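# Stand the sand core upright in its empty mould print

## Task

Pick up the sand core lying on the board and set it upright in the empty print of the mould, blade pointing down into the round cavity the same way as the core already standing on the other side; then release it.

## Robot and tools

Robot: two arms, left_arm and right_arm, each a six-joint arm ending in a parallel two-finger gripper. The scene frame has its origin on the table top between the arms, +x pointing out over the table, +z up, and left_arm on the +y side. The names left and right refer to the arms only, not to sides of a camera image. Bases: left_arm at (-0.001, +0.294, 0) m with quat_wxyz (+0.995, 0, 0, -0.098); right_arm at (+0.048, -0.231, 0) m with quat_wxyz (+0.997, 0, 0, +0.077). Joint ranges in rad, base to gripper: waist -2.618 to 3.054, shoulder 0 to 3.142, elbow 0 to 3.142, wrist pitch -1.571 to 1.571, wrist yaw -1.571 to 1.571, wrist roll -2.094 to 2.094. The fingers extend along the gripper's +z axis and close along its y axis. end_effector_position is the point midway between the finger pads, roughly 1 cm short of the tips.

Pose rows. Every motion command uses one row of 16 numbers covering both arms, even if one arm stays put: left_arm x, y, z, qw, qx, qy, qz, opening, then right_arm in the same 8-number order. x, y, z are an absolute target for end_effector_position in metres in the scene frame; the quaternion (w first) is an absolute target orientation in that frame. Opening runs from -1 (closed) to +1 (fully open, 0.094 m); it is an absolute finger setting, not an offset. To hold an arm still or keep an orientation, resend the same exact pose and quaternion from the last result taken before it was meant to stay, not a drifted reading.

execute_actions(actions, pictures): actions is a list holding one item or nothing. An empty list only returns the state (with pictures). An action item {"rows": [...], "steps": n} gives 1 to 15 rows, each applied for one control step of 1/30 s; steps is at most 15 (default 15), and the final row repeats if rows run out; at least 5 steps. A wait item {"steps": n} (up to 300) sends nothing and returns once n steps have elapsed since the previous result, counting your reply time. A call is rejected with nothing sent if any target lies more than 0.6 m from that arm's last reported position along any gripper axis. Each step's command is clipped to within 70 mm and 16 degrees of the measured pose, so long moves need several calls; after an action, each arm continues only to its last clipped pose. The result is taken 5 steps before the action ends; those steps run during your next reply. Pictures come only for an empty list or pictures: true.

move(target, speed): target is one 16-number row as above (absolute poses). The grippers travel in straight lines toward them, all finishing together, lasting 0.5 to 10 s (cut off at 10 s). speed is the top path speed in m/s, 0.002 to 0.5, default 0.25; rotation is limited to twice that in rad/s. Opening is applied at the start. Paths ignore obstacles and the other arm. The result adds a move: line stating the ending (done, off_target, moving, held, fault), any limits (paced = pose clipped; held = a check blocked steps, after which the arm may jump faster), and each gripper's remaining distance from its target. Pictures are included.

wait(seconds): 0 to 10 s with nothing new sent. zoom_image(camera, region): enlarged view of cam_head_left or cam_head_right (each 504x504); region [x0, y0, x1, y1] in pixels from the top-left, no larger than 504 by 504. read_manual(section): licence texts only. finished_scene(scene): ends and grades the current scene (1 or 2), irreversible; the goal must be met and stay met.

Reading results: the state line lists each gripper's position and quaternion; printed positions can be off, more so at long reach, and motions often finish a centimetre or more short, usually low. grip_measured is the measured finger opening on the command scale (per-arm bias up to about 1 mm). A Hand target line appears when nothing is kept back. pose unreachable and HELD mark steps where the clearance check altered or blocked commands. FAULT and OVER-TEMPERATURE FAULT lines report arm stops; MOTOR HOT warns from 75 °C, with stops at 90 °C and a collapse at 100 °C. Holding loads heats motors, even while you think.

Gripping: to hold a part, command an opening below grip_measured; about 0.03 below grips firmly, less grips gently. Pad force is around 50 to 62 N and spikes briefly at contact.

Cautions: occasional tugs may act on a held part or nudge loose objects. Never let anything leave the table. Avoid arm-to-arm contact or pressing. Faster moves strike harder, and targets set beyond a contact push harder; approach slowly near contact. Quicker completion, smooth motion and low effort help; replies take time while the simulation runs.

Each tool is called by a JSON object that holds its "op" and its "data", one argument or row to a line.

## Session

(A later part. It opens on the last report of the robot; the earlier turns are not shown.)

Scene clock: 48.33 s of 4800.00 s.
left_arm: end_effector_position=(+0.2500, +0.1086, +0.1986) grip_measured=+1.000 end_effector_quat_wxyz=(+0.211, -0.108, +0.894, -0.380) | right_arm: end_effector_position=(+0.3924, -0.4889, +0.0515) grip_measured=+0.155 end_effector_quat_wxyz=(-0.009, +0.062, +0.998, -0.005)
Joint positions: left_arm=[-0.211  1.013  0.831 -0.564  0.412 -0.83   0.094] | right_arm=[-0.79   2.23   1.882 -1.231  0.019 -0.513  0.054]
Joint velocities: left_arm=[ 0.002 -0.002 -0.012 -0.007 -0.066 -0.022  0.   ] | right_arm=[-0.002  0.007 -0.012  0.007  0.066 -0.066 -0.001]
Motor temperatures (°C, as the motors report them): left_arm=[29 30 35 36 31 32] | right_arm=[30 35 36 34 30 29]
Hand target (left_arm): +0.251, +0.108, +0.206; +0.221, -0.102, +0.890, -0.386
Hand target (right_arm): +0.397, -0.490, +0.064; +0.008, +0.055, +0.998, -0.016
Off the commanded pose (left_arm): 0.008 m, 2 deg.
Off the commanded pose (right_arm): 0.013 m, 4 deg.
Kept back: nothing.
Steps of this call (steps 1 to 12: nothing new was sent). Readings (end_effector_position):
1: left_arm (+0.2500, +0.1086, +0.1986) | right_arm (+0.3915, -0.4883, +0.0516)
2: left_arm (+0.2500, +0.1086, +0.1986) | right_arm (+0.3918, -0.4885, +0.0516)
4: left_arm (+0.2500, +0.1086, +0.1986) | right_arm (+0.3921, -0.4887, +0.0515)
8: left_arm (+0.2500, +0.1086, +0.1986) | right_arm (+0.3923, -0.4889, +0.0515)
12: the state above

{"op": "execute_actions", "data": {
  "actions": [
    {"rows": [[0.251,0.108,0.206,0.221,-0.102,0.890,-0.386,1.0, 0.3950,-0.4898,0.058,0.002,0.058,0.9983,-0.011,0.12],[0.251,0.108,0.206,0.221,-0.102,0.890,-0.386,1.0, 0.3935,-0.4895,0.053,-0.003,0.060,0.9982,-0.008,0.12],[0.251,0.108,0.206,0.221,-0.102,0.890,-0.386,1.0, 0.3935,-0.4895,0.052,-0.003,0.060,0.9982,-0.008,0.12],[0.251,0.108,0.206,0.221,-0.102,0.890,-0.386,1.0, 0.3935,-0.4895,0.052,-0.003,0.060,0.9982,-0.006,0.35],[0.251,0.108,0.206,0.221,-0.102,0.890,-0.386,1.0, 0.3935,-0.4895,0.052,-0.002,0.061,0.9981,-0.004,0.65],[0.251,0.108,0.206,0.221,-0.102,0.890,-0.386,1.0, 0.3935,-0.4895,0.056,0.0035,0.0611,0.9981,-0.002,1.0],[0.251,0.108,0.206,0.221,-0.102,0.890,-0.386,1.0, 0.3935,-0.4895,0.062,0.0105,0.0610,0.9981,-0.0006,1.0],[0.251,0.108,0.206,0.221,-0.102,0.890,-0.386,1.0, 0.3935,-0.4895,0.069,0.0209,0.0610,0.9979,-0.0013,1.0],[0.251,0.108,0.206,0.221,-0.102,0.890,-0.386,1.0, 0.3928,-0.4894,0.077,0.0348,0.0610,0.9975,-0.0021,1.0],[0.251,0.108,0.206,0.221,-0.102,0.890,-0.386,1.0, 0.3922,-0.4893,0.085,0.0522,0.0610,0.9968,-0.0032,1.0],[0.251,0.108,0.206,0.221,-0.102,0.890,-0.386,1.0, 0.3915,-0.4892,0.093,0.0714,0.0609,0.9956,-0.0044,1.0],[0.251,0.108,0.206,0.221,-0.102,0.890,-0.386,1.0, 0.3908,-0.4891,0.100,0.0913,0.0608,0.9939,-0.0056,1.0],[0.251,0.108,0.206,0.221,-0.102,0.890,-0.386,1.0, 0.3901,-0.4890,0.107,0.1113,0.0607,0.9919,-0.0068,1.0],[0.251,0.108,0.206,0.221,-0.102,0.890,-0.386,1.0, 0.3895,-0.4889,0.113,0.1311,0.0605,0.9895,-0.0080,1.0],[0.251,0.108,0.206,0.221,-0.102,0.890,-0.386,1.0, 0.3888,-0.4888,0.118,0.1510,0.0603,0.9866,-0.0092,1.0]], "steps": 15}
  ]
}}

{"op": "execute_actions", "data": {
  "actions": [
    {"rows": [[0.251,0.108,0.206,0.221,-0.102,0.890,-0.386,1.0, 0.3881,-0.4887,0.121,0.1708,0.0602,0.9834,-0.0104,1.0],[0.251,0.108,0.206,0.221,-0.102,0.890,-0.386,1.0, 0.3874,-0.4886,0.123,0.1905,0.0599,0.9798,-0.0116,1.0],[0.251,0.108,0.206,0.221,-0.102,0.890,-0.386,1.0, 0.3868,-0.4885,0.125,0.2101,0.0597,0.9758,-0.0128,1.0],[0.251,0.108,0.206,0.221,-0.102,0.890,-0.386,1.0, 0.3861,-0.4884,0.125,0.2296,0.0594,0.9714,-0.0140,1.0],[0.251,0.108,0.206,0.221,-0.102,0.890,-0.386,1.0, 0.3854,-0.4883,0.125,0.2482,0.0591,0.9668,-0.0152,1.0],[0.251,0.108,0.206,0.221,-0.102,0.890,-0.386,1.0, 0.3847,-0.4882,0.125,0.2667,0.0588,0.9618,-0.0163,1.0],[0.251,0.108,0.206,0.221,-0.102,0.890,-0.386,1.0, 0.3841,-0.4881,0.125,0.2852,0.0585,0.9565,-0.0174,1.0],[0.251,0.108,0.206,0.221,-0.102,0.890,-0.386,1.0, 0.3834,-0.4880,0.125,0.3026,0.0582,0.9511,-0.0185,1.0],[0.251,0.108,0.206,0.221,-0.102,0.890,-0.386,1.0, 0.3827,-0.4880,0.125,0.3200,0.0578,0.9454,-0.0196,1.0],[0.251,0.108,0.206,0.221,-0.102,0.890,-0.386,1.0, 0.3820,-0.4879,0.125,0.3373,0.0575,0.9394,-0.0206,1.0],[0.251,0.108,0.206,0.221,-0.102,0.890,-0.386,1.0, 0.3814,-0.4878,0.125,0.3536,0.0571,0.9334,-0.0216,1.0],[0.251,0.108,0.206,0.221,-0.102,0.890,-0.386,1.0, 0.3807,-0.4877,0.125,0.3699,0.0567,0.9271,-0.0226,1.0],[0.251,0.108,0.206,0.221,-0.102,0.890,-0.386,1.0, 0.3800,-0.4876,0.125,0.3852,0.0563,0.9208,-0.0236,1.0],[0.251,0.108,0.206,0.221,-0.102,0.890,-0.386,1.0, 0.3793,-0.4875,0.125,0.4004,0.0559,0.9143,-0.0245,1.0],[0.251,0.108,0.206,0.221,-0.102,0.890,-0.386,1.0, 0.3787,-0.4874,0.125,0.4147,0.0555,0.9079,-0.0254,1.0]], "steps": 15}
  ]
}}

{"op": "execute_actions", "data": {
  "actions": [
    {"rows": [[0.251,0.108,0.206,0.221,-0.102,0.890,-0.386,1.0, 0.3780,-0.4873,0.125,0.4289,0.0551,0.9013,-0.0262,1.0],[0.251,0.108,0.206,0.221,-0.102,0.890,-0.386,1.0, 0.3773,-0.4872,0.125,0.4430,0.0547,0.8944,-0.0271,1.0],[0.251,0.108,0.206,0.221,-0.102,0.890,-0.386,1.0, 0.3766,-0.4871,0.125,0.4562,0.0543,0.8878,-0.0279,1.0],[0.251,0.108,0.206,0.221,-0.102,0.890,-0.386,1.0, 0.3760,-0.4870,0.125,0.4694,0.0539,0.8809,-0.0287,1.0],[0.251,0.108,0.206,0.221,-0.102,0.890,-0.386,1.0, 0.3753,-0.4869,0.125,0.4824,0.0534,0.8738,-0.0295,1.0],[0.251,0.108,0.206,0.221,-0.102,0.890,-0.386,1.0, 0.3746,-0.4868,0.125,0.4945,0.0530,0.8670,-0.0302,1.0],[0.251,0.108,0.206,0.221,-0.102,0.890,-0.386,1.0, 0.3739,-0.4867,0.125,0.5058,0.0526,0.8605,-0.0309,1.0],[0.251,0.108,0.206,0.221,-0.102,0.890,-0.386,1.0, 0.3733,-0.4866,0.125,0.5171,0.0522,0.8538,-0.0316,1.0],[0.251,0.108,0.206,0.221,-0.102,0.890,-0.386,1.0, 0.3726,-0.4865,0.125,0.5275,0.0518,0.8474,-0.0323,1.0],[0.251,0.108,0.206,0.221,-0.102,0.890,-0.386,1.0, 0.3719,-0.4864,0.125,0.5378,0.0514,0.8409,-0.0329,1.0],[0.251,0.108,0.206,0.221,-0.102,0.890,-0.386,1.0, 0.3719,-0.4864,0.125,0.5473,0.0511,0.8347,-0.0335,1.0],[0.251,0.108,0.206,0.221,-0.102,0.890,-0.386,1.0, 0.3719,-0.4864,0.125,0.5567,0.0507,0.8285,-0.0341,1.0],[0.251,0.108,0.206,0.221,-0.102,0.890,-0.386,1.0, 0.3719,-0.4864,0.125,0.5661,0.0503,0.8221,-0.0346,1.0],[0.251,0.108,0.206,0.221,-0.102,0.890,-0.386,1.0, 0.3719,-0.4864,0.125,0.5746,0.0499,0.8161,-0.0351,1.0],[0.251,0.108,0.206,0.221,-0.102,0.890,-0.386,1.0, 0.3719,-0.4864,0.124,0.5832,0.0495,0.8101,-0.0357,1.0]], "steps": 15}
  ]
}}

{"op": "execute_actions", "data": {
  "actions": [
    {"rows": [[0.251,0.108,0.206,0.221,-0.102,0.890,-0.386,1.0, 0.3719,-0.4864,0.1225,0.5916,0.0492,0.8039,-0.0362,1.0],[0.251,0.108,0.206,0.221,-0.102,0.890,-0.386,1.0, 0.3719,-0.4864,0.1205,0.5993,0.0488,0.7982,-0.0367,1.0],[0.251,0.108,0.206,0.221,-0.102,0.890,-0.386,1.0, 0.3719,-0.4864,0.118,0.6069,0.0485,0.7924,-0.0371,1.0],[0.251,0.108,0.206,0.221,-0.102,0.890,-0.386,1.0, 0.3719,-0.4864,0.1155,0.6145,0.0481,0.7865,-0.0376,1.0],[0.251,0.108,0.206,0.221,-0.102,0.890,-0.386,1.0, 0.3719,-0.4864,0.113,0.6213,0.0478,0.7811,-0.0380,1.0],[0.251,0.108,0.206,0.221,-0.102,0.890,-0.386,1.0, 0.3719,-0.4864,0.110,0.6281,0.0474,0.7757,-0.0384,1.0],[0.251,0.108,0.206,0.221,-0.102,0.890,-0.386,1.0, 0.3719,-0.4864,0.107,0.6342,0.0471,0.7707,-0.0388,1.0],[0.251,0.108,0.206,0.221,-0.102,0.890,-0.386,1.0, 0.3719,-0.4864,0.104,0.6403,0.0468,0.7657,-0.0392,1.0],[0.251,0.108,0.206,0.221,-0.102,0.890,-0.386,1.0, 0.3719,-0.4864,0.101,0.6456,0.0466,0.7612,-0.0395,1.0],[0.251,0.108,0.206,0.221,-0.102,0.890,-0.386,1.0, 0.3719,-0.4864,0.098,0.6502,0.0463,0.7573,-0.0398,1.0],[0.251,0.108,0.206,0.221,-0.102,0.890,-0.386,1.0, 0.3719,-0.4864,0.0955,0.6542,0.0461,0.7539,-0.0400,1.0],[0.251,0.108,0.206,0.221,-0.102,0.890,-0.386,1.0, 0.3719,-0.4864,0.093,0.6575,0.0459,0.7510,-0.0402,1.0],[0.251,0.108,0.206,0.221,-0.102,0.890,-0.386,1.0, 0.3719,-0.4864,0.091,0.6594,0.0458,0.7493,-0.0403,1.0],[0.251,0.108,0.206,0.221,-0.102,0.890,-0.386,1.0, 0.3719,-0.4864,0.0895,0.6607,0.0458,0.7481,-0.0404,1.0],[0.251,0.108,0.206,0.221,-0.102,0.890,-0.386,1.0, 0.3719,-0.4864,0.088,0.6614,0.0457,0.7476,-0.0405,1.0]], "steps": 15}
  ]
}}

{"op": "execute_actions", "data": {
  "actions": [
    {"steps": 18}
  ],
  "pictures": true
}}

Scene clock: 59.83 s of 4800.00 s.
left_arm: end_effector_position=(+0.2500, +0.1086, +0.1986) grip_measured=+1.000 end_effector_quat_wxyz=(+0.211, -0.108, +0.894, -0.380) | right_arm: end_effector_position=(+0.3927, -0.4876, +0.0542) grip_measured=+1.000 end_effector_quat_wxyz=(+0.003, +0.060, +0.998, +0.001)
Joint positions: left_arm=[-0.211  1.013  0.831 -0.564  0.412 -0.83   0.094] | right_arm=[-0.798  2.214  1.865 -1.219 -0.006 -0.524  0.094]
Joint velocities: left_arm=[-0.007  0.007 -0.002  0.007 -0.007 -0.037  0.   ] | right_arm=[-0.105 -0.457 -0.486  0.256 -0.242 -0.066  0.   ]
Motor temperatures (°C, as the motors report them): left_arm=[29 30 35 37 31 32] | right_arm=[30 38 35 34 30 29]
Steps of this call (steps 1 to 90: nothing new was sent; then 8.17 s passed at rest; steps 91 to 100: the first 10 steps of this action). Readings (end_effector_position):
91: left_arm (+0.2500, +0.1086, +0.1986) | right_arm (+0.3924, -0.4890, +0.0515)
92: left_arm (+0.2500, +0.1086, +0.1986) | right_arm (+0.3924, -0.4890, +0.0515)
94: left_arm (+0.2500, +0.1086, +0.1986) | right_arm (+0.3926, -0.4891, +0.0515)
98: left_arm (+0.2500, +0.1086, +0.1986) | right_arm (+0.3932, -0.4883, +0.0515)
100: the state above

Scene clock: 60.33 s of 4800.00 s.
left_arm: end_effector_position=(+0.2500, +0.1086, +0.1986) grip_measured=+1.000 end_effector_quat_wxyz=(+0.211, -0.108, +0.894, -0.380) | right_arm: end_effector_position=(+0.3615, -0.4827, +0.1152) grip_measured=+1.000 end_effector_quat_wxyz=(+0.224, +0.078, +0.971, +0.000)
Joint positions: left_arm=[-0.211  1.013  0.831 -0.564  0.412 -0.83   0.094] | right_arm=[-0.961  1.75   1.363 -0.837 -0.295 -0.595  0.094]
Joint velocities: left_arm=[-0.012  0.002  0.002  0.022 -0.037  0.022  0.   ] | right_arm=[-0.305 -0.462 -1.311  1.106 -0.725 -0.066  0.   ]
Motor temperatures (°C, as the motors report them): left_arm=[29 30 35 37 31 32] | right_arm=[30 38 35 34 30 29]
Off your previous action's commanded pose (left_arm): 0.008 m, 2 deg at its last step (step 5 of this call).
Off your previous action's commanded pose (right_arm): 0.034 m, 11 deg at its last step (step 5 of this call).
Steps of this call (steps 1 to 5: the last 5 steps of your previous action; steps 6 to 15: the first 10 steps of this action). Readings (end_effector_position):
6: left_arm (+0.2500, +0.1086, +0.1986) | right_arm (+0.3771, -0.4856, +0.0953)
7: left_arm (+0.2500, +0.1086, +0.1986) | right_arm (+0.3751, -0.4865, +0.1042)
9: left_arm (+0.2500, +0.1086, +0.1986) | right_arm (+0.3718, -0.4880, +0.1184)
13: left_arm (+0.2500, +0.1086, +0.1986) | right_arm (+0.3651, -0.4856, +0.1226)
15: the state above

Scene clock: 60.83 s of 4800.00 s.
left_arm: end_effector_position=(+0.2500, +0.1086, +0.1986) grip_measured=+1.000 end_effector_quat_wxyz=(+0.211, -0.108, +0.894, -0.380) | right_arm: end_effector_position=(+0.3547, -0.4782, +0.0993) grip_measured=+1.000 end_effector_quat_wxyz=(+0.425, +0.073, +0.902, +0.006)
Joint positions: left_arm=[-0.211  1.013  0.831 -0.564  0.412 -0.83   0.094] | right_arm=[-1.107  1.588  0.881 -0.214 -0.639 -0.57   0.094]
Joint velocities: left_arm=[-0.012  0.002  0.002 -0.022  0.066 -0.007  0.   ] | right_arm=[-0.261 -0.066 -0.838  1.443 -0.652  0.227  0.   ]
Motor temperatures (°C, as the motors report them): left_arm=[29 30 35 37 31 32] | right_arm=[30 38 35 34 30 29]
Off your previous action's commanded pose (left_arm): 0.008 m, 2 deg at its last step (step 5 of this call).
Off your previous action's commanded pose (right_arm): 0.037 m, 17 deg at its last step (step 5 of this call); orientation clipped at that step.
Steps of this call (steps 1 to 5: the last 5 steps of your previous action; steps 6 to 15: the first 10 steps of this action). Readings (end_effector_position):
6: left_arm (+0.2500, +0.1086, +0.1986) | right_arm (+0.3536, -0.4767, +0.0993)
7: left_arm (+0.2500, +0.1086, +0.1986) | right_arm (+0.3538, -0.4767, +0.0995)
9: left_arm (+0.2500, +0.1086, +0.1986) | right_arm (+0.3549, -0.4771, +0.1008)
13: left_arm (+0.2500, +0.1086, +0.1986) | right_arm (+0.3554, -0.4782, +0.1013)
15: the state above

Scene clock: 61.33 s of 4800.00 s.
left_arm: end_effector_position=(+0.2500, +0.1086, +0.1986) grip_measured=+1.000 end_effector_quat_wxyz=(+0.211, -0.108, +0.894, -0.380) | right_arm: end_effector_position=(+0.3660, -0.4804, +0.0884) grip_measured=+1.000 end_effector_quat_wxyz=(+0.577, +0.053, +0.815, -0.007)
Joint positions: left_arm=[-0.211  1.013  0.831 -0.564  0.412 -0.83   0.094] | right_arm=[-1.16   1.724  0.595  0.596 -0.856 -0.367  0.094]
Joint velocities: left_arm=[ 0.002  0.012  0.002 -0.022 -0.037  0.007  0.   ] | right_arm=[-0.046  0.784 -0.383  1.722 -0.227  0.403  0.   ]
Motor temperatures (°C, as the motors report them): left_arm=[29 30 35 37 31 32] | right_arm=[30 38 35 34 30 29]
Off your previous action's commanded pose (left_arm): 0.008 m, 2 deg at its last step (step 5 of this call).
Off your previous action's commanded pose (right_arm): 0.034 m, 14 deg at its last step (step 5 of this call).
Steps of this call (steps 1 to 5: the last 5 steps of your previous action; steps 6 to 15: the first 10 steps of this action). Readings (end_effector_position):
6: left_arm (+0.2500, +0.1086, +0.1986) | right_arm (+0.3556, -0.4764, +0.0976)
7: left_arm (+0.2500, +0.1086, +0.1986) | right_arm (+0.3565, -0.4764, +0.0995)
9: left_arm (+0.2500, +0.1086, +0.1986) | right_arm (+0.3594, -0.4768, +0.1027)
13: left_arm (+0.2500, +0.1086, +0.1986) | right_arm (+0.3649, -0.4800, +0.0969)
15: the state above

Scene clock: 61.93 s of 4800.00 s.
left_arm: end_effector_position=(+0.2500, +0.1086, +0.1986) grip_measured=+1.000 end_effector_quat_wxyz=(+0.211, -0.108, +0.894, -0.380) | right_arm: end_effector_position=(+0.3726, -0.4854, +0.0883) grip_measured=+1.000 end_effector_quat_wxyz=(+0.638, +0.039, +0.768, -0.029)
Joint positions: left_arm=[-0.211  1.013  0.831 -0.564  0.412 -0.83   0.094] | right_arm=[-1.164  1.896  0.533  1.067 -0.893 -0.228  0.094]
Joint velocities: left_arm=[-0.007 -0.012 -0.007 -0.007 -0.007 -0.022  0.   ] | right_arm=[ 0.007 -0.017 -0.012  0.007 -0.007  0.022  0.   ]
Motor temperatures (°C, as the motors report them): left_arm=[29 30 35 37 31 32] | right_arm=[30 38 35 34 30 29]
Hand target (left_arm): +0.251, +0.108, +0.206; +0.221, -0.102, +0.890, -0.386
Hand target (right_arm): +0.370, -0.483, +0.089; +0.642, +0.038, +0.765, -0.027
Off the commanded pose (left_arm): 0.008 m, 2 deg.
Off the commanded pose (right_arm): 0.001 m, 4 deg.
Kept back: nothing.
Steps of this call (steps 1 to 5: the last 5 steps of your previous action; steps 6 to 18: nothing new was sent). Readings (end_effector_position):
1: left_arm (+0.2500, +0.1086, +0.1986) | right_arm (+0.3663, -0.4803, +0.0839)
2: left_arm (+0.2500, +0.1086, +0.1986) | right_arm (+0.3665, -0.4802, +0.0795)
4: left_arm (+0.2500, +0.1086, +0.1986) | right_arm (+0.3671, -0.4801, +0.0724)
8: left_arm (+0.2500, +0.1086, +0.1986) | right_arm (+0.3688, -0.4810, +0.0695)
18: the state above

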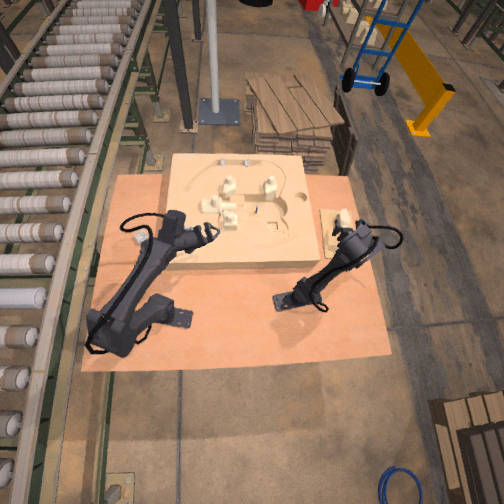

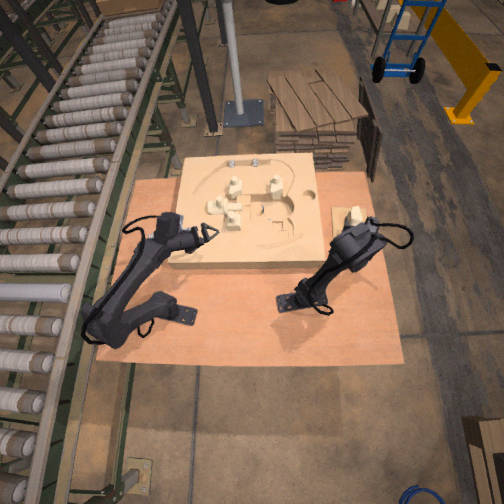

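{"op": "zoom_image", "data": {
  "camera": "cam_head_left",
  "region": [310, 195, 394, 279]
}}

{"op": "zoom_image", "data": {
  "camera": "cam_head_right",
  "region": [322, 193, 406, 277]
}}

Region (310, 195, 394, 279) of cam_head_left's 504x504 image, scaled by 6.000, with more detail than that image has.

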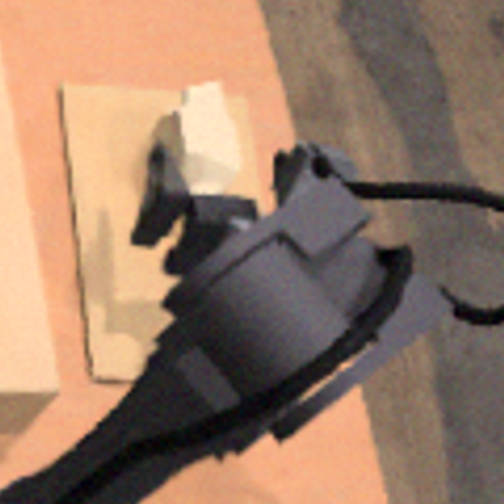

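Region (322, 193, 406, 277) of cam_head_right's 504x504 image, scaled by 6.000, with more detail than that image has.

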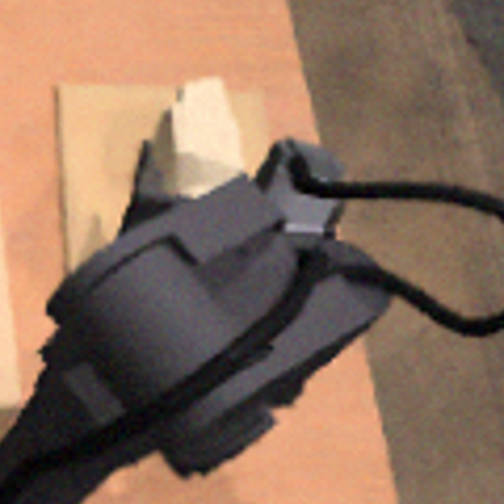

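{"op": "zoom_image", "data": {
  "camera": "cam_head_left",
  "region": [326, 204, 362, 240]
}}

{"op": "zoom_image", "data": {
  "camera": "cam_head_right",
  "region": [338, 201, 374, 237]
}}

Region (326, 204, 362, 240) of cam_head_left's 504x504 image, scaled by 14.000, with more detail than that image has.

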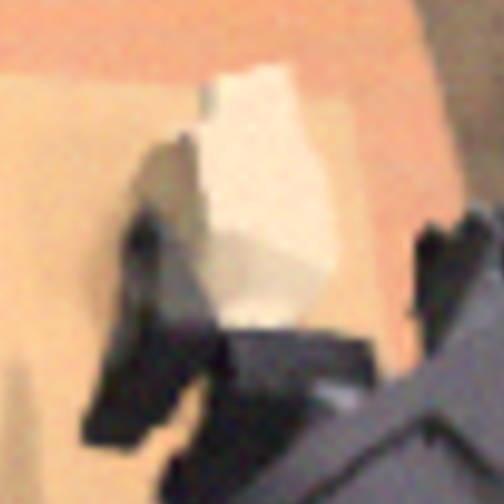

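Region (338, 201, 374, 237) of cam_head_right's 504x504 image, scaled by 14.000, with more detail than that image has.

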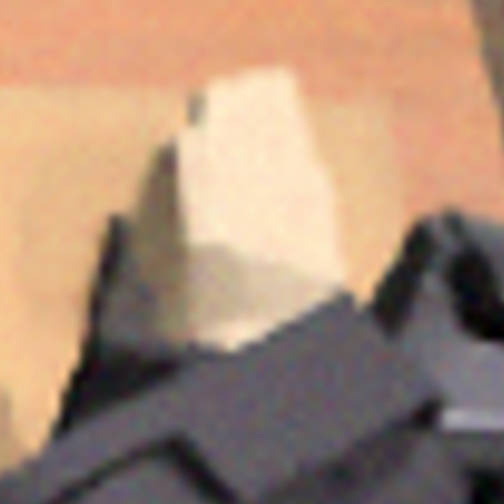

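{"op": "execute_actions", "data": {
  "actions": [
    {"rows": [[0.251,0.108,0.206,0.221,-0.102,0.890,-0.386,1.0, 0.3720,-0.4840,0.091,0.6449,0.0440,0.7620,-0.0350,1.0],[0.251,0.108,0.206,0.221,-0.102,0.890,-0.386,1.0, 0.3730,-0.4843,0.0935,0.6482,0.0455,0.7591,-0.0380,1.0],[0.251,0.108,0.206,0.221,-0.102,0.890,-0.386,1.0, 0.3740,-0.4846,0.096,0.6519,0.0462,0.7559,-0.0399,1.0],[0.251,0.108,0.206,0.221,-0.102,0.890,-0.386,1.0, 0.3750,-0.4849,0.0985,0.6555,0.0460,0.7527,-0.0401,1.0],[0.251,0.108,0.206,0.221,-0.102,0.890,-0.386,1.0, 0.3760,-0.4851,0.1005,0.6588,0.0459,0.7499,-0.0403,1.0],[0.251,0.108,0.206,0.221,-0.102,0.890,-0.386,1.0, 0.3770,-0.4853,0.1016,0.6620,0.0457,0.7470,-0.0405,1.0],[0.251,0.108,0.206,0.221,-0.102,0.890,-0.386,1.0, 0.3779,-0.4854,0.1015,0.6646,0.0455,0.7447,-0.0407,1.0],[0.251,0.108,0.206,0.221,-0.102,0.890,-0.386,1.0, 0.3788,-0.4855,0.1005,0.6669,0.0454,0.7426,-0.0408,1.0],[0.251,0.108,0.206,0.221,-0.102,0.890,-0.386,1.0, 0.3796,-0.4855,0.099,0.6688,0.0453,0.7409,-0.0409,1.0],[0.251,0.108,0.206,0.221,-0.102,0.890,-0.386,1.0, 0.3804,-0.4855,0.0975,0.6705,0.0452,0.7394,-0.0410,1.0],[0.251,0.108,0.206,0.221,-0.102,0.890,-0.386,1.0, 0.3812,-0.4855,0.096,0.6718,0.0452,0.7382,-0.0411,1.0],[0.251,0.108,0.206,0.221,-0.102,0.890,-0.386,1.0, 0.3820,-0.4855,0.094,0.6727,0.0451,0.7374,-0.0411,1.0],[0.251,0.108,0.206,0.221,-0.102,0.890,-0.386,1.0, 0.3827,-0.4855,0.0915,0.6727,0.0451,0.7374,-0.0411,1.0],[0.251,0.108,0.206,0.221,-0.102,0.890,-0.386,1.0, 0.3834,-0.4855,0.0887,0.6727,0.0451,0.7374,-0.0411,1.0],[0.251,0.108,0.206,0.221,-0.102,0.890,-0.386,1.0, 0.3841,-0.4855,0.0858,0.6727,0.0451,0.7374,-0.0411,1.0]], "steps": 15}
  ]
}}

{"op": "execute_actions", "data": {
  "actions": [
    {"rows": [[0.251,0.108,0.206,0.221,-0.102,0.890,-0.386,1.0, 0.3848,-0.4855,0.0829,0.6727,0.0451,0.7374,-0.0411,1.0],[0.251,0.108,0.206,0.221,-0.102,0.890,-0.386,1.0, 0.3855,-0.4855,0.080,0.6718,0.0452,0.7382,-0.0411,1.0],[0.251,0.108,0.206,0.221,-0.102,0.890,-0.386,1.0, 0.3862,-0.4855,0.0771,0.6718,0.0452,0.7382,-0.0411,1.0],[0.251,0.108,0.206,0.221,-0.102,0.890,-0.386,1.0, 0.3868,-0.4855,0.0746,0.6711,0.0452,0.7388,-0.0410,1.0],[0.251,0.108,0.206,0.221,-0.102,0.890,-0.386,1.0, 0.3873,-0.4855,0.0724,0.6705,0.0452,0.7394,-0.0410,1.0],[0.251,0.108,0.206,0.221,-0.102,0.890,-0.386,1.0, 0.3878,-0.4855,0.0705,0.6695,0.0453,0.7403,-0.0409,1.0],[0.251,0.108,0.206,0.221,-0.102,0.890,-0.386,1.0, 0.3882,-0.4855,0.069,0.6685,0.0453,0.7412,-0.0409,0.9],[0.251,0.108,0.206,0.221,-0.102,0.890,-0.386,1.0, 0.3886,-0.4855,0.0678,0.6679,0.0454,0.7418,-0.0409,0.8],[0.251,0.108,0.206,0.221,-0.102,0.890,-0.386,1.0, 0.3890,-0.4855,0.067,0.6672,0.0454,0.7423,-0.0408,0.7],[0.251,0.108,0.206,0.221,-0.102,0.890,-0.386,1.0, 0.3890,-0.4855,0.067,0.6672,0.0454,0.7423,-0.0408,0.6]], "steps": 15}
  ]
}}

{"op": "execute_actions", "data": {
  "actions": [
    {"steps": 14}
  ],
  "pictures": true
}}

Scene clock: 68.77 s of 4800.00 s.
left_arm: end_effector_position=(+0.2500, +0.1086, +0.1986) grip_measured=+1.000 end_effector_quat_wxyz=(+0.211, -0.108, +0.894, -0.380) | right_arm: end_effector_position=(+0.3789, -0.4886, +0.1040) grip_measured=+1.000 end_effector_quat_wxyz=(+0.664, +0.037, +0.746, -0.043)
Joint positions: left_arm=[-0.211  1.013  0.831 -0.564  0.412 -0.83   0.094] | right_arm=[-1.149  1.918  0.533  1.204 -0.872 -0.154  0.094]
Joint velocities: left_arm=[ 0.007 -0.002  0.002 -0.051  0.007  0.007  0.   ] | right_arm=[ 0.056  0.339 -0.012  0.652  0.007  0.198  0.   ]
Motor temperatures (°C, as the motors report them): left_arm=[29 30 35 37 31 32] | right_arm=[30 36 34 35 30 29]
Steps of this call (steps 1 to 90: nothing new was sent; then 3.50 s passed at rest; steps 91 to 100: the first 10 steps of this action). Readings (end_effector_position):
91: left_arm (+0.2500, +0.1086, +0.1986) | right_arm (+0.3730, -0.4860, +0.0907)
92: left_arm (+0.2500, +0.1086, +0.1986) | right_arm (+0.3730, -0.4868, +0.0916)
94: left_arm (+0.2500, +0.1086, +0.1986) | right_arm (+0.3738, -0.4884, +0.0949)
98: left_arm (+0.2500, +0.1086, +0.1986) | right_arm (+0.3772, -0.4887, +0.1034)
100: the state above

Scene clock: 69.27 s of 4800.00 s.
left_arm: end_effector_position=(+0.2500, +0.1086, +0.1986) grip_measured=+1.000 end_effector_quat_wxyz=(+0.211, -0.108, +0.894, -0.380) | right_arm: end_effector_position=(+0.3855, -0.4833, +0.0619) grip_measured=+0.656 end_effector_quat_wxyz=(+0.659, +0.053, +0.750, -0.029)
Joint positions: left_arm=[-0.211  1.013  0.831 -0.564  0.412 -0.83   0.094] | right_arm=[-1.118  2.116  0.533  1.388 -0.841 -0.119  0.078]
Joint velocities: left_arm=[-0.012 -0.002  0.002  0.022  0.007  0.037  0.   ] | right_arm=[ 0.032  0.081 -0.012  0.154  0.037  0.007 -0.11 ]
Motor temperatures (°C, as the motors report them): left_arm=[29 30 35 37 31 32] | right_arm=[30 36 34 35 30 29]
Off your previous action's commanded pose (left_arm): 0.008 m, 2 deg at its last step (step 5 of this call).
Off your previous action's commanded pose (right_arm): 0.005 m, 1 deg at its last step (step 5 of this call).
Steps of this call (steps 1 to 5: the last 5 steps of your previous action; steps 6 to 15: the first 10 steps of this action). Readings (end_effector_position):
6: left_arm (+0.2500, +0.1086, +0.1986) | right_arm (+0.3827, -0.4870, +0.0860)
7: left_arm (+0.2500, +0.1086, +0.1986) | right_arm (+0.3831, -0.4866, +0.0824)
9: left_arm (+0.2500, +0.1086, +0.1986) | right_arm (+0.3839, -0.4857, +0.0753)
13: left_arm (+0.2500, +0.1086, +0.1986) | right_arm (+0.3851, -0.4838, +0.0643)
15: the state above

Scene clock: 69.73 s of 4800.00 s.
left_arm: end_effector_position=(+0.2500, +0.1086, +0.1986) grip_measured=+1.000 end_effector_quat_wxyz=(+0.211, -0.108, +0.894, -0.380) | right_arm: end_effector_position=(+0.3861, -0.4847, +0.0658) grip_measured=+0.602 end_effector_quat_wxyz=(+0.665, +0.048, +0.745, -0.038)
Joint positions: left_arm=[-0.211  1.013  0.831 -0.564  0.412 -0.83   0.094] | right_arm=[-1.117  2.119  0.533  1.416 -0.835 -0.119  0.075]
Joint velocities: left_arm=[-0.012 -0.007 -0.012 -0.022  0.037 -0.037  0.   ] | right_arm=[ 0.002  0.002  0.002 -0.051 -0.066 -0.007 -0.   ]
Motor temperatures (°C, as the motors report them): left_arm=[29 30 35 37 31 32] | right_arm=[30 36 34 35 30 29]
Hand target (left_arm): +0.251, +0.108, +0.206; +0.221, -0.102, +0.890, -0.386
Hand target (right_arm): +0.389, -0.485, +0.066; +0.667, +0.046, +0.742, -0.040
Off the commanded pose (left_arm): 0.008 m, 2 deg.
Off the commanded pose (right_arm): 0.003 m, 1 deg.
Kept back: nothing.
Steps of this call (steps 1 to 5: the last 5 steps of your previous action; steps 6 to 14: nothing new was sent). Readings (end_effector_position):
1: left_arm (+0.2500, +0.1086, +0.1986) | right_arm (+0.3857, -0.4833, +0.0617)
2: left_arm (+0.2500, +0.1086, +0.1986) | right_arm (+0.3858, -0.4834, +0.0621)
4: left_arm (+0.2500, +0.1086, +0.1986) | right_arm (+0.3859, -0.4839, +0.0634)
8: left_arm (+0.2500, +0.1086, +0.1986) | right_arm (+0.3861, -0.4845, +0.0651)
14: the state above

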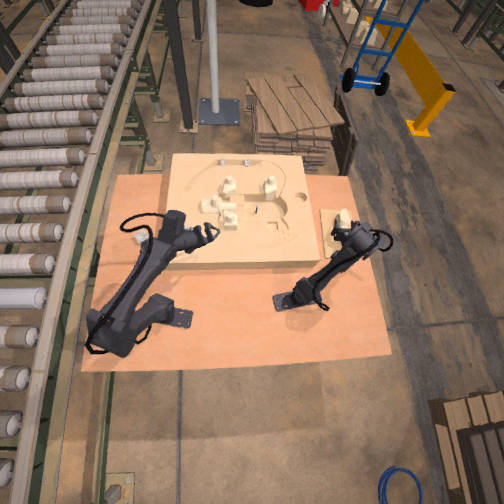

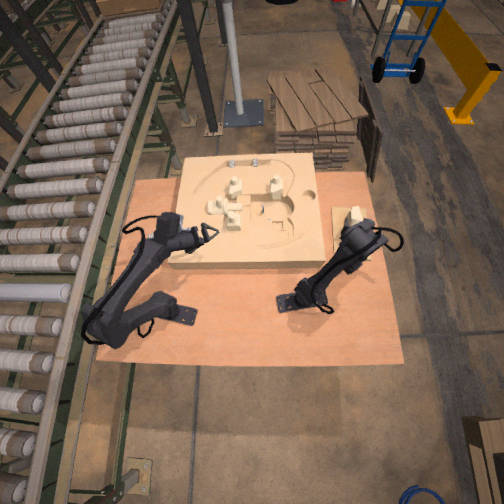

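{"op": "zoom_image", "data": {
  "camera": "cam_head_left",
  "region": [322, 202, 364, 244]
}}

{"op": "zoom_image", "data": {
  "camera": "cam_head_right",
  "region": [334, 199, 376, 241]
}}

Region (322, 202, 364, 244) of cam_head_left's 504x504 image, scaled by 12.000, with more detail than that image has.

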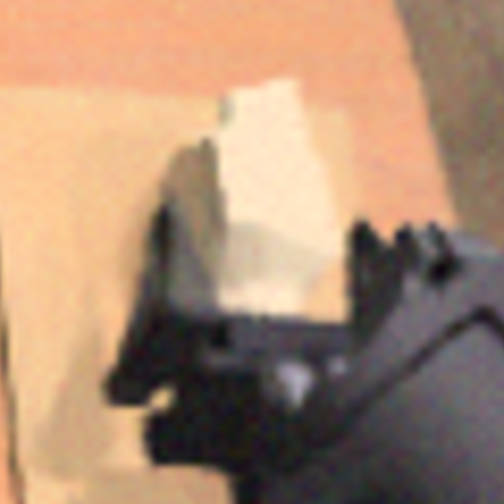

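Region (334, 199, 376, 241) of cam_head_right's 504x504 image, scaled by 12.000, with more detail than that image has.

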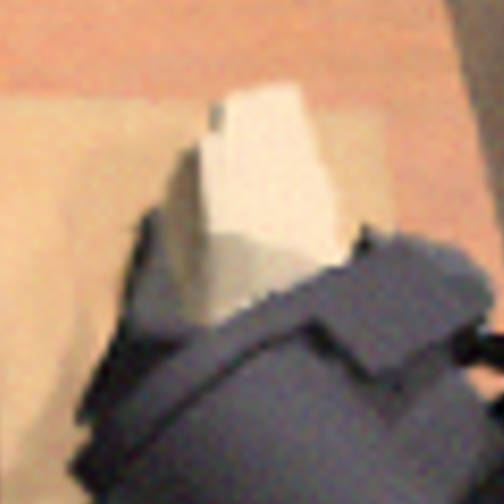

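{"op": "execute_actions", "data": {
  "actions": [
    {"rows": [[0.251,0.108,0.206,0.221,-0.102,0.890,-0.386,1.0, 0.3905,-0.4863,0.0672,0.6680,0.0440,0.7416,-0.0420,0.6],[0.251,0.108,0.206,0.221,-0.102,0.890,-0.386,1.0, 0.3925,-0.4875,0.0684,0.6692,0.0420,0.7406,-0.0441,0.6],[0.251,0.108,0.206,0.221,-0.102,0.890,-0.386,1.0, 0.3945,-0.4886,0.0695,0.6703,0.0400,0.7396,-0.0462,0.6],[0.251,0.108,0.206,0.221,-0.102,0.890,-0.386,1.0, 0.3962,-0.4896,0.0705,0.6713,0.0381,0.7387,-0.0481,0.6]], "steps": 12}
  ]
}}

{"op": "execute_actions", "data": {
  "actions": [
    {"steps": 10}
  ],
  "pictures": true
}}

Scene clock: 72.83 s of 4800.00 s.
left_arm: end_effector_position=(+0.2500, +0.1086, +0.1986) grip_measured=+1.000 end_effector_quat_wxyz=(+0.211, -0.108, +0.894, -0.380) | right_arm: end_effector_position=(+0.3889, -0.4822, +0.0659) grip_measured=+0.602 end_effector_quat_wxyz=(+0.665, +0.046, +0.745, -0.037)
Joint positions: left_arm=[-0.211  1.013  0.831 -0.564  0.412 -0.83   0.094] | right_arm=[-1.106  2.119  0.533  1.417 -0.827 -0.119  0.075]
Joint velocities: left_arm=[-0.017 -0.007 -0.007 -0.022 -0.081  0.022  0.   ] | right_arm=[ 0.007 -0.002  0.017  0.007  0.051  0.037 -0.   ]
Motor temperatures (°C, as the motors report them): left_arm=[29 30 35 37 31 32] | right_arm=[30 35 34 35 30 29]
Steps of this call (steps 1 to 86: nothing new was sent; steps 87 to 93: the first 7 steps of this action). Readings (end_effector_position):
87: left_arm (+0.2500, +0.1086, +0.1986) | right_arm (+0.3861, -0.4848, +0.0660)
88: left_arm (+0.2500, +0.1086, +0.1986) | right_arm (+0.3863, -0.4848, +0.0660)
90: left_arm (+0.2500, +0.1086, +0.1986) | right_arm (+0.3872, -0.4841, +0.0659)
93: the state above

Scene clock: 73.17 s of 4800.00 s.
left_arm: end_effector_position=(+0.2500, +0.1086, +0.1986) grip_measured=+1.000 end_effector_quat_wxyz=(+0.211, -0.108, +0.894, -0.380) | right_arm: end_effector_position=(+0.3890, -0.4825, +0.0658) grip_measured=+0.602 end_effector_quat_wxyz=(+0.664, +0.047, +0.745, -0.038)
Joint positions: left_arm=[-0.211  1.013  0.831 -0.564  0.412 -0.83   0.094] | right_arm=[-1.105  2.119  0.533  1.417 -0.824 -0.119  0.075]
Joint velocities: left_arm=[-0.002  0.007 -0.002  0.007  0.007 -0.007  0.   ] | right_arm=[-0.017 -0.007 -0.017 -0.007  0.007  0.037 -0.001]
Motor temperatures (°C, as the motors report them): left_arm=[29 30 35 37 31 32] | right_arm=[30 35 34 35 30 29]
Hand target (left_arm): +0.251, +0.108, +0.206; +0.221, -0.102, +0.890, -0.386
Hand target (right_arm): +0.396, -0.489, +0.071; +0.671, +0.038, +0.739, -0.048
Off the commanded pose (left_arm): 0.008 m, 2 deg.
Off the commanded pose (right_arm): 0.011 m, 2 deg.
Kept back: nothing.
Steps of this call (steps 1 to 5: the last 5 steps of your previous action; steps 6 to 10: nothing new was sent). Readings (end_effector_position):
1: left_arm (+0.2500, +0.1086, +0.1986) | right_arm (+0.3890, -0.4820, +0.0658)
2: left_arm (+0.2500, +0.1086, +0.1986) | right_arm (+0.3890, -0.4821, +0.0658)
4: left_arm (+0.2500, +0.1086, +0.1986) | right_arm (+0.3890, -0.4823, +0.0658)
8: left_arm (+0.2500, +0.1086, +0.1986) | right_arm (+0.3890, -0.4824, +0.0658)
10: the state above

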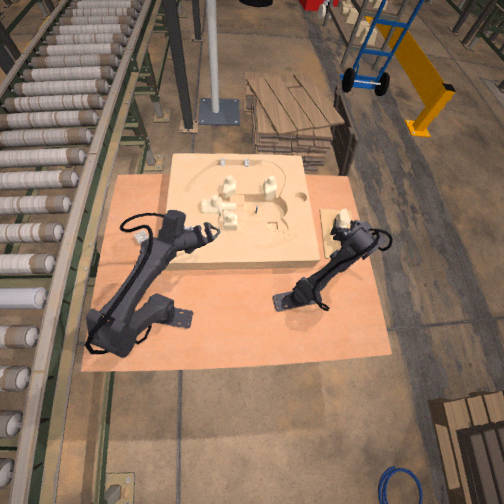

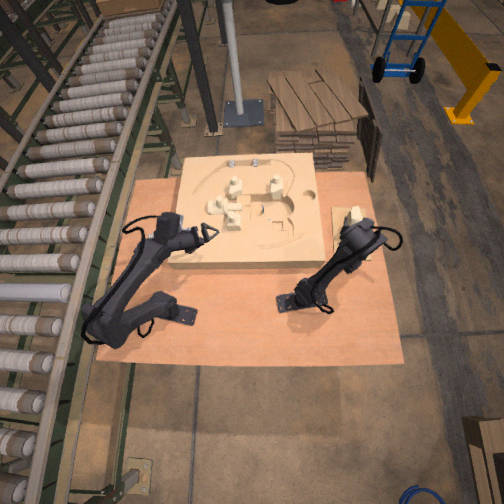

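{"op": "execute_actions", "data": {
  "actions": [
    {"rows": [[0.251,0.108,0.206,0.221,-0.102,0.890,-0.386,1.0, 0.3930,-0.4875,0.066,0.6646,0.0470,0.7444,-0.0450,0.6],[0.251,0.108,0.206,0.221,-0.102,0.890,-0.386,1.0, 0.3902,-0.4857,0.0615,0.6579,0.0559,0.7499,-0.0418,0.58],[0.251,0.108,0.206,0.221,-0.102,0.890,-0.386,1.0, 0.3902,-0.4857,0.0615,0.6579,0.0559,0.7499,-0.0418,0.55],[0.251,0.108,0.206,0.221,-0.102,0.890,-0.386,1.0, 0.3902,-0.4857,0.0615,0.6579,0.0559,0.7499,-0.0418,0.51],[0.251,0.108,0.206,0.221,-0.102,0.890,-0.386,1.0, 0.3902,-0.4857,0.0615,0.6579,0.0559,0.7499,-0.0418,0.47],[0.251,0.108,0.206,0.221,-0.102,0.890,-0.386,1.0, 0.3902,-0.4857,0.0615,0.6579,0.0559,0.7499,-0.0418,0.43],[0.251,0.108,0.206,0.221,-0.102,0.890,-0.386,1.0, 0.3902,-0.4857,0.0615,0.6579,0.0559,0.7499,-0.0418,0.38],[0.251,0.108,0.206,0.221,-0.102,0.890,-0.386,1.0, 0.3902,-0.4857,0.0615,0.6579,0.0559,0.7499,-0.0418,0.33],[0.251,0.108,0.206,0.221,-0.102,0.890,-0.386,1.0, 0.3902,-0.4857,0.0615,0.6579,0.0559,0.7499,-0.0418,0.28],[0.251,0.108,0.206,0.221,-0.102,0.890,-0.386,1.0, 0.3902,-0.4857,0.0615,0.6579,0.0559,0.7499,-0.0418,0.24],[0.251,0.108,0.206,0.221,-0.102,0.890,-0.386,1.0, 0.3902,-0.4857,0.0615,0.6579,0.0559,0.7499,-0.0418,0.20],[0.251,0.108,0.206,0.221,-0.102,0.890,-0.386,1.0, 0.3902,-0.4857,0.0615,0.6579,0.0559,0.7499,-0.0418,0.17],[0.251,0.108,0.206,0.221,-0.102,0.890,-0.386,1.0, 0.3902,-0.4857,0.0615,0.6579,0.0559,0.7499,-0.0418,0.14],[0.251,0.108,0.206,0.221,-0.102,0.890,-0.386,1.0, 0.3902,-0.4857,0.0615,0.6579,0.0559,0.7499,-0.0418,0.12]], "steps": 15}
  ]
}}

{"op": "execute_actions", "data": {
  "actions": [
    {"steps": 11}
  ],
  "pictures": true
}}

Scene clock: 74.87 s of 4800.00 s.
left_arm: end_effector_position=(+0.2500, +0.1086, +0.1986) grip_measured=+1.000 end_effector_quat_wxyz=(+0.211, -0.108, +0.894, -0.380) | right_arm: end_effector_position=(+0.3882, -0.4861, +0.0630) grip_measured=+0.263 end_effector_quat_wxyz=(+0.660, +0.057, +0.748, -0.043)
Joint positions: left_arm=[-0.211  1.013  0.831 -0.564  0.412 -0.83   0.094] | right_arm=[-1.105  2.119  0.533  1.405 -0.802 -0.12   0.059]
Joint velocities: left_arm=[-0.012  0.017 -0.017  0.066  0.022  0.022  0.   ] | right_arm=[ 0.002 -0.002 -0.002  0.066  0.007  0.066 -0.043]
Motor temperatures (°C, as the motors report them): left_arm=[29 30 35 37 31 32] | right_arm=[30 35 34 35 30 29]
Steps of this call (steps 1 to 41: nothing new was sent; steps 42 to 51: the first 10 steps of this action). Readings (end_effector_position):
42: left_arm (+0.2500, +0.1086, +0.1986) | right_arm (+0.3889, -0.4828, +0.0658)
43: left_arm (+0.2500, +0.1086, +0.1986) | right_arm (+0.3888, -0.4832, +0.0655)
45: left_arm (+0.2500, +0.1086, +0.1986) | right_arm (+0.3886, -0.4841, +0.0644)
49: left_arm (+0.2500, +0.1086, +0.1986) | right_arm (+0.3883, -0.4851, +0.0632)
51: the state above

Scene clock: 75.23 s of 4800.00 s.
left_arm: end_effector_position=(+0.2500, +0.1086, +0.1986) grip_measured=+1.000 end_effector_quat_wxyz=(+0.211, -0.108, +0.894, -0.380) | right_arm: end_effector_position=(+0.3880, -0.4869, +0.0629) grip_measured=+0.155 end_effector_quat_wxyz=(+0.660, +0.058, +0.748, -0.046)
Joint positions: left_arm=[-0.211  1.013  0.831 -0.564  0.412 -0.83   0.094] | right_arm=[-1.105  2.119  0.533  1.405 -0.797 -0.123  0.054]
Joint velocities: left_arm=[ 0.002 -0.002  0.022 -0.037 -0.037  0.022  0.   ] | right_arm=[-0.022  0.002 -0.002 -0.066 -0.037 -0.022 -0.001]
Motor temperatures (°C, as the motors report them): left_arm=[29 30 35 37 31 32] | right_arm=[30 35 34 35 30 29]
Hand target (left_arm): +0.251, +0.108, +0.206; +0.221, -0.102, +0.890, -0.386
Hand target (right_arm): +0.390, -0.486, +0.062; +0.658, +0.056, +0.750, -0.042
Off the commanded pose (left_arm): 0.008 m, 2 deg.
Off the commanded pose (right_arm): 0.003 m, 1 deg.
Kept back: nothing.
Steps of this call (steps 1 to 5: the last 5 steps of your previous action; steps 6 to 11: nothing new was sent). Readings (end_effector_position):
1: left_arm (+0.2500, +0.1086, +0.1986) | right_arm (+0.3881, -0.4865, +0.0630)
2: left_arm (+0.2500, +0.1086, +0.1986) | right_arm (+0.3880, -0.4868, +0.0629)
4: left_arm (+0.2500, +0.1086, +0.1986) | right_arm (+0.3880, -0.4869, +0.0629)
8: left_arm (+0.2500, +0.1086, +0.1986) | right_arm (+0.3880, -0.4869, +0.0629)
11: the state above

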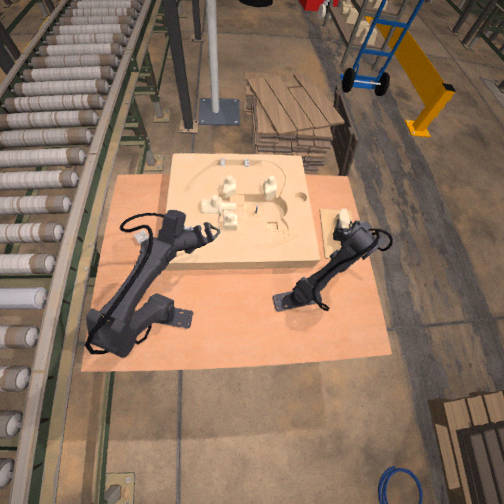

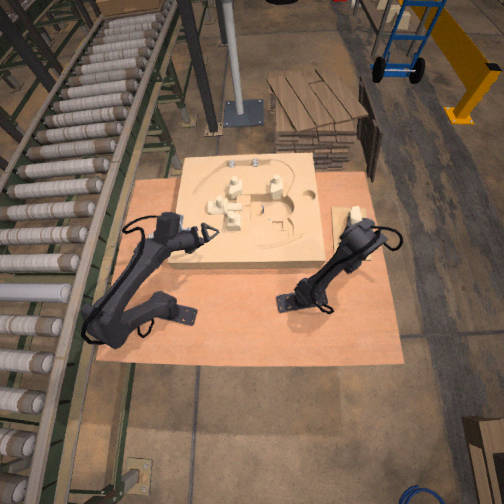

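{"op": "zoom_image", "data": {
  "camera": "cam_head_left",
  "region": [322, 202, 364, 244]
}}

{"op": "zoom_image", "data": {
  "camera": "cam_head_right",
  "region": [334, 199, 376, 241]
}}

Region (322, 202, 364, 244) of cam_head_left's 504x504 image, scaled by 12.000, with more detail than that image has.

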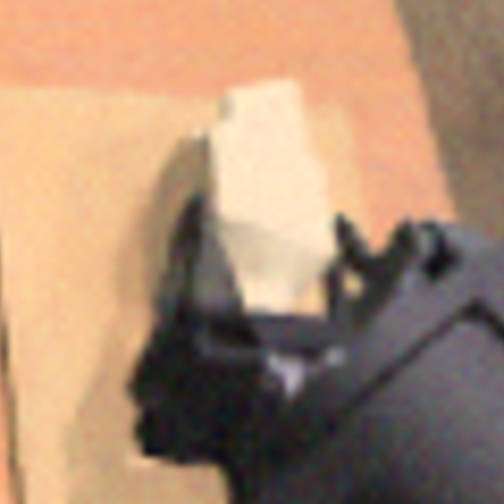

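Region (334, 199, 376, 241) of cam_head_right's 504x504 image, scaled by 12.000, with more detail than that image has.

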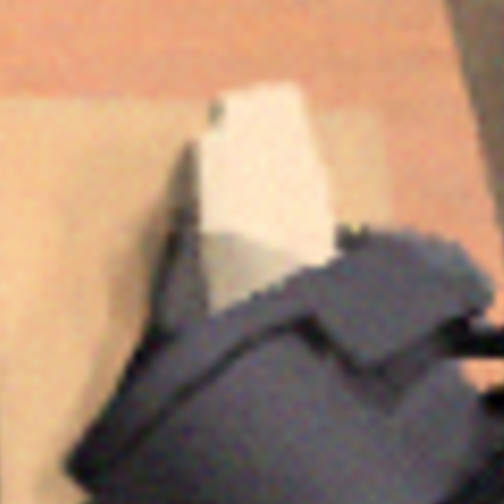

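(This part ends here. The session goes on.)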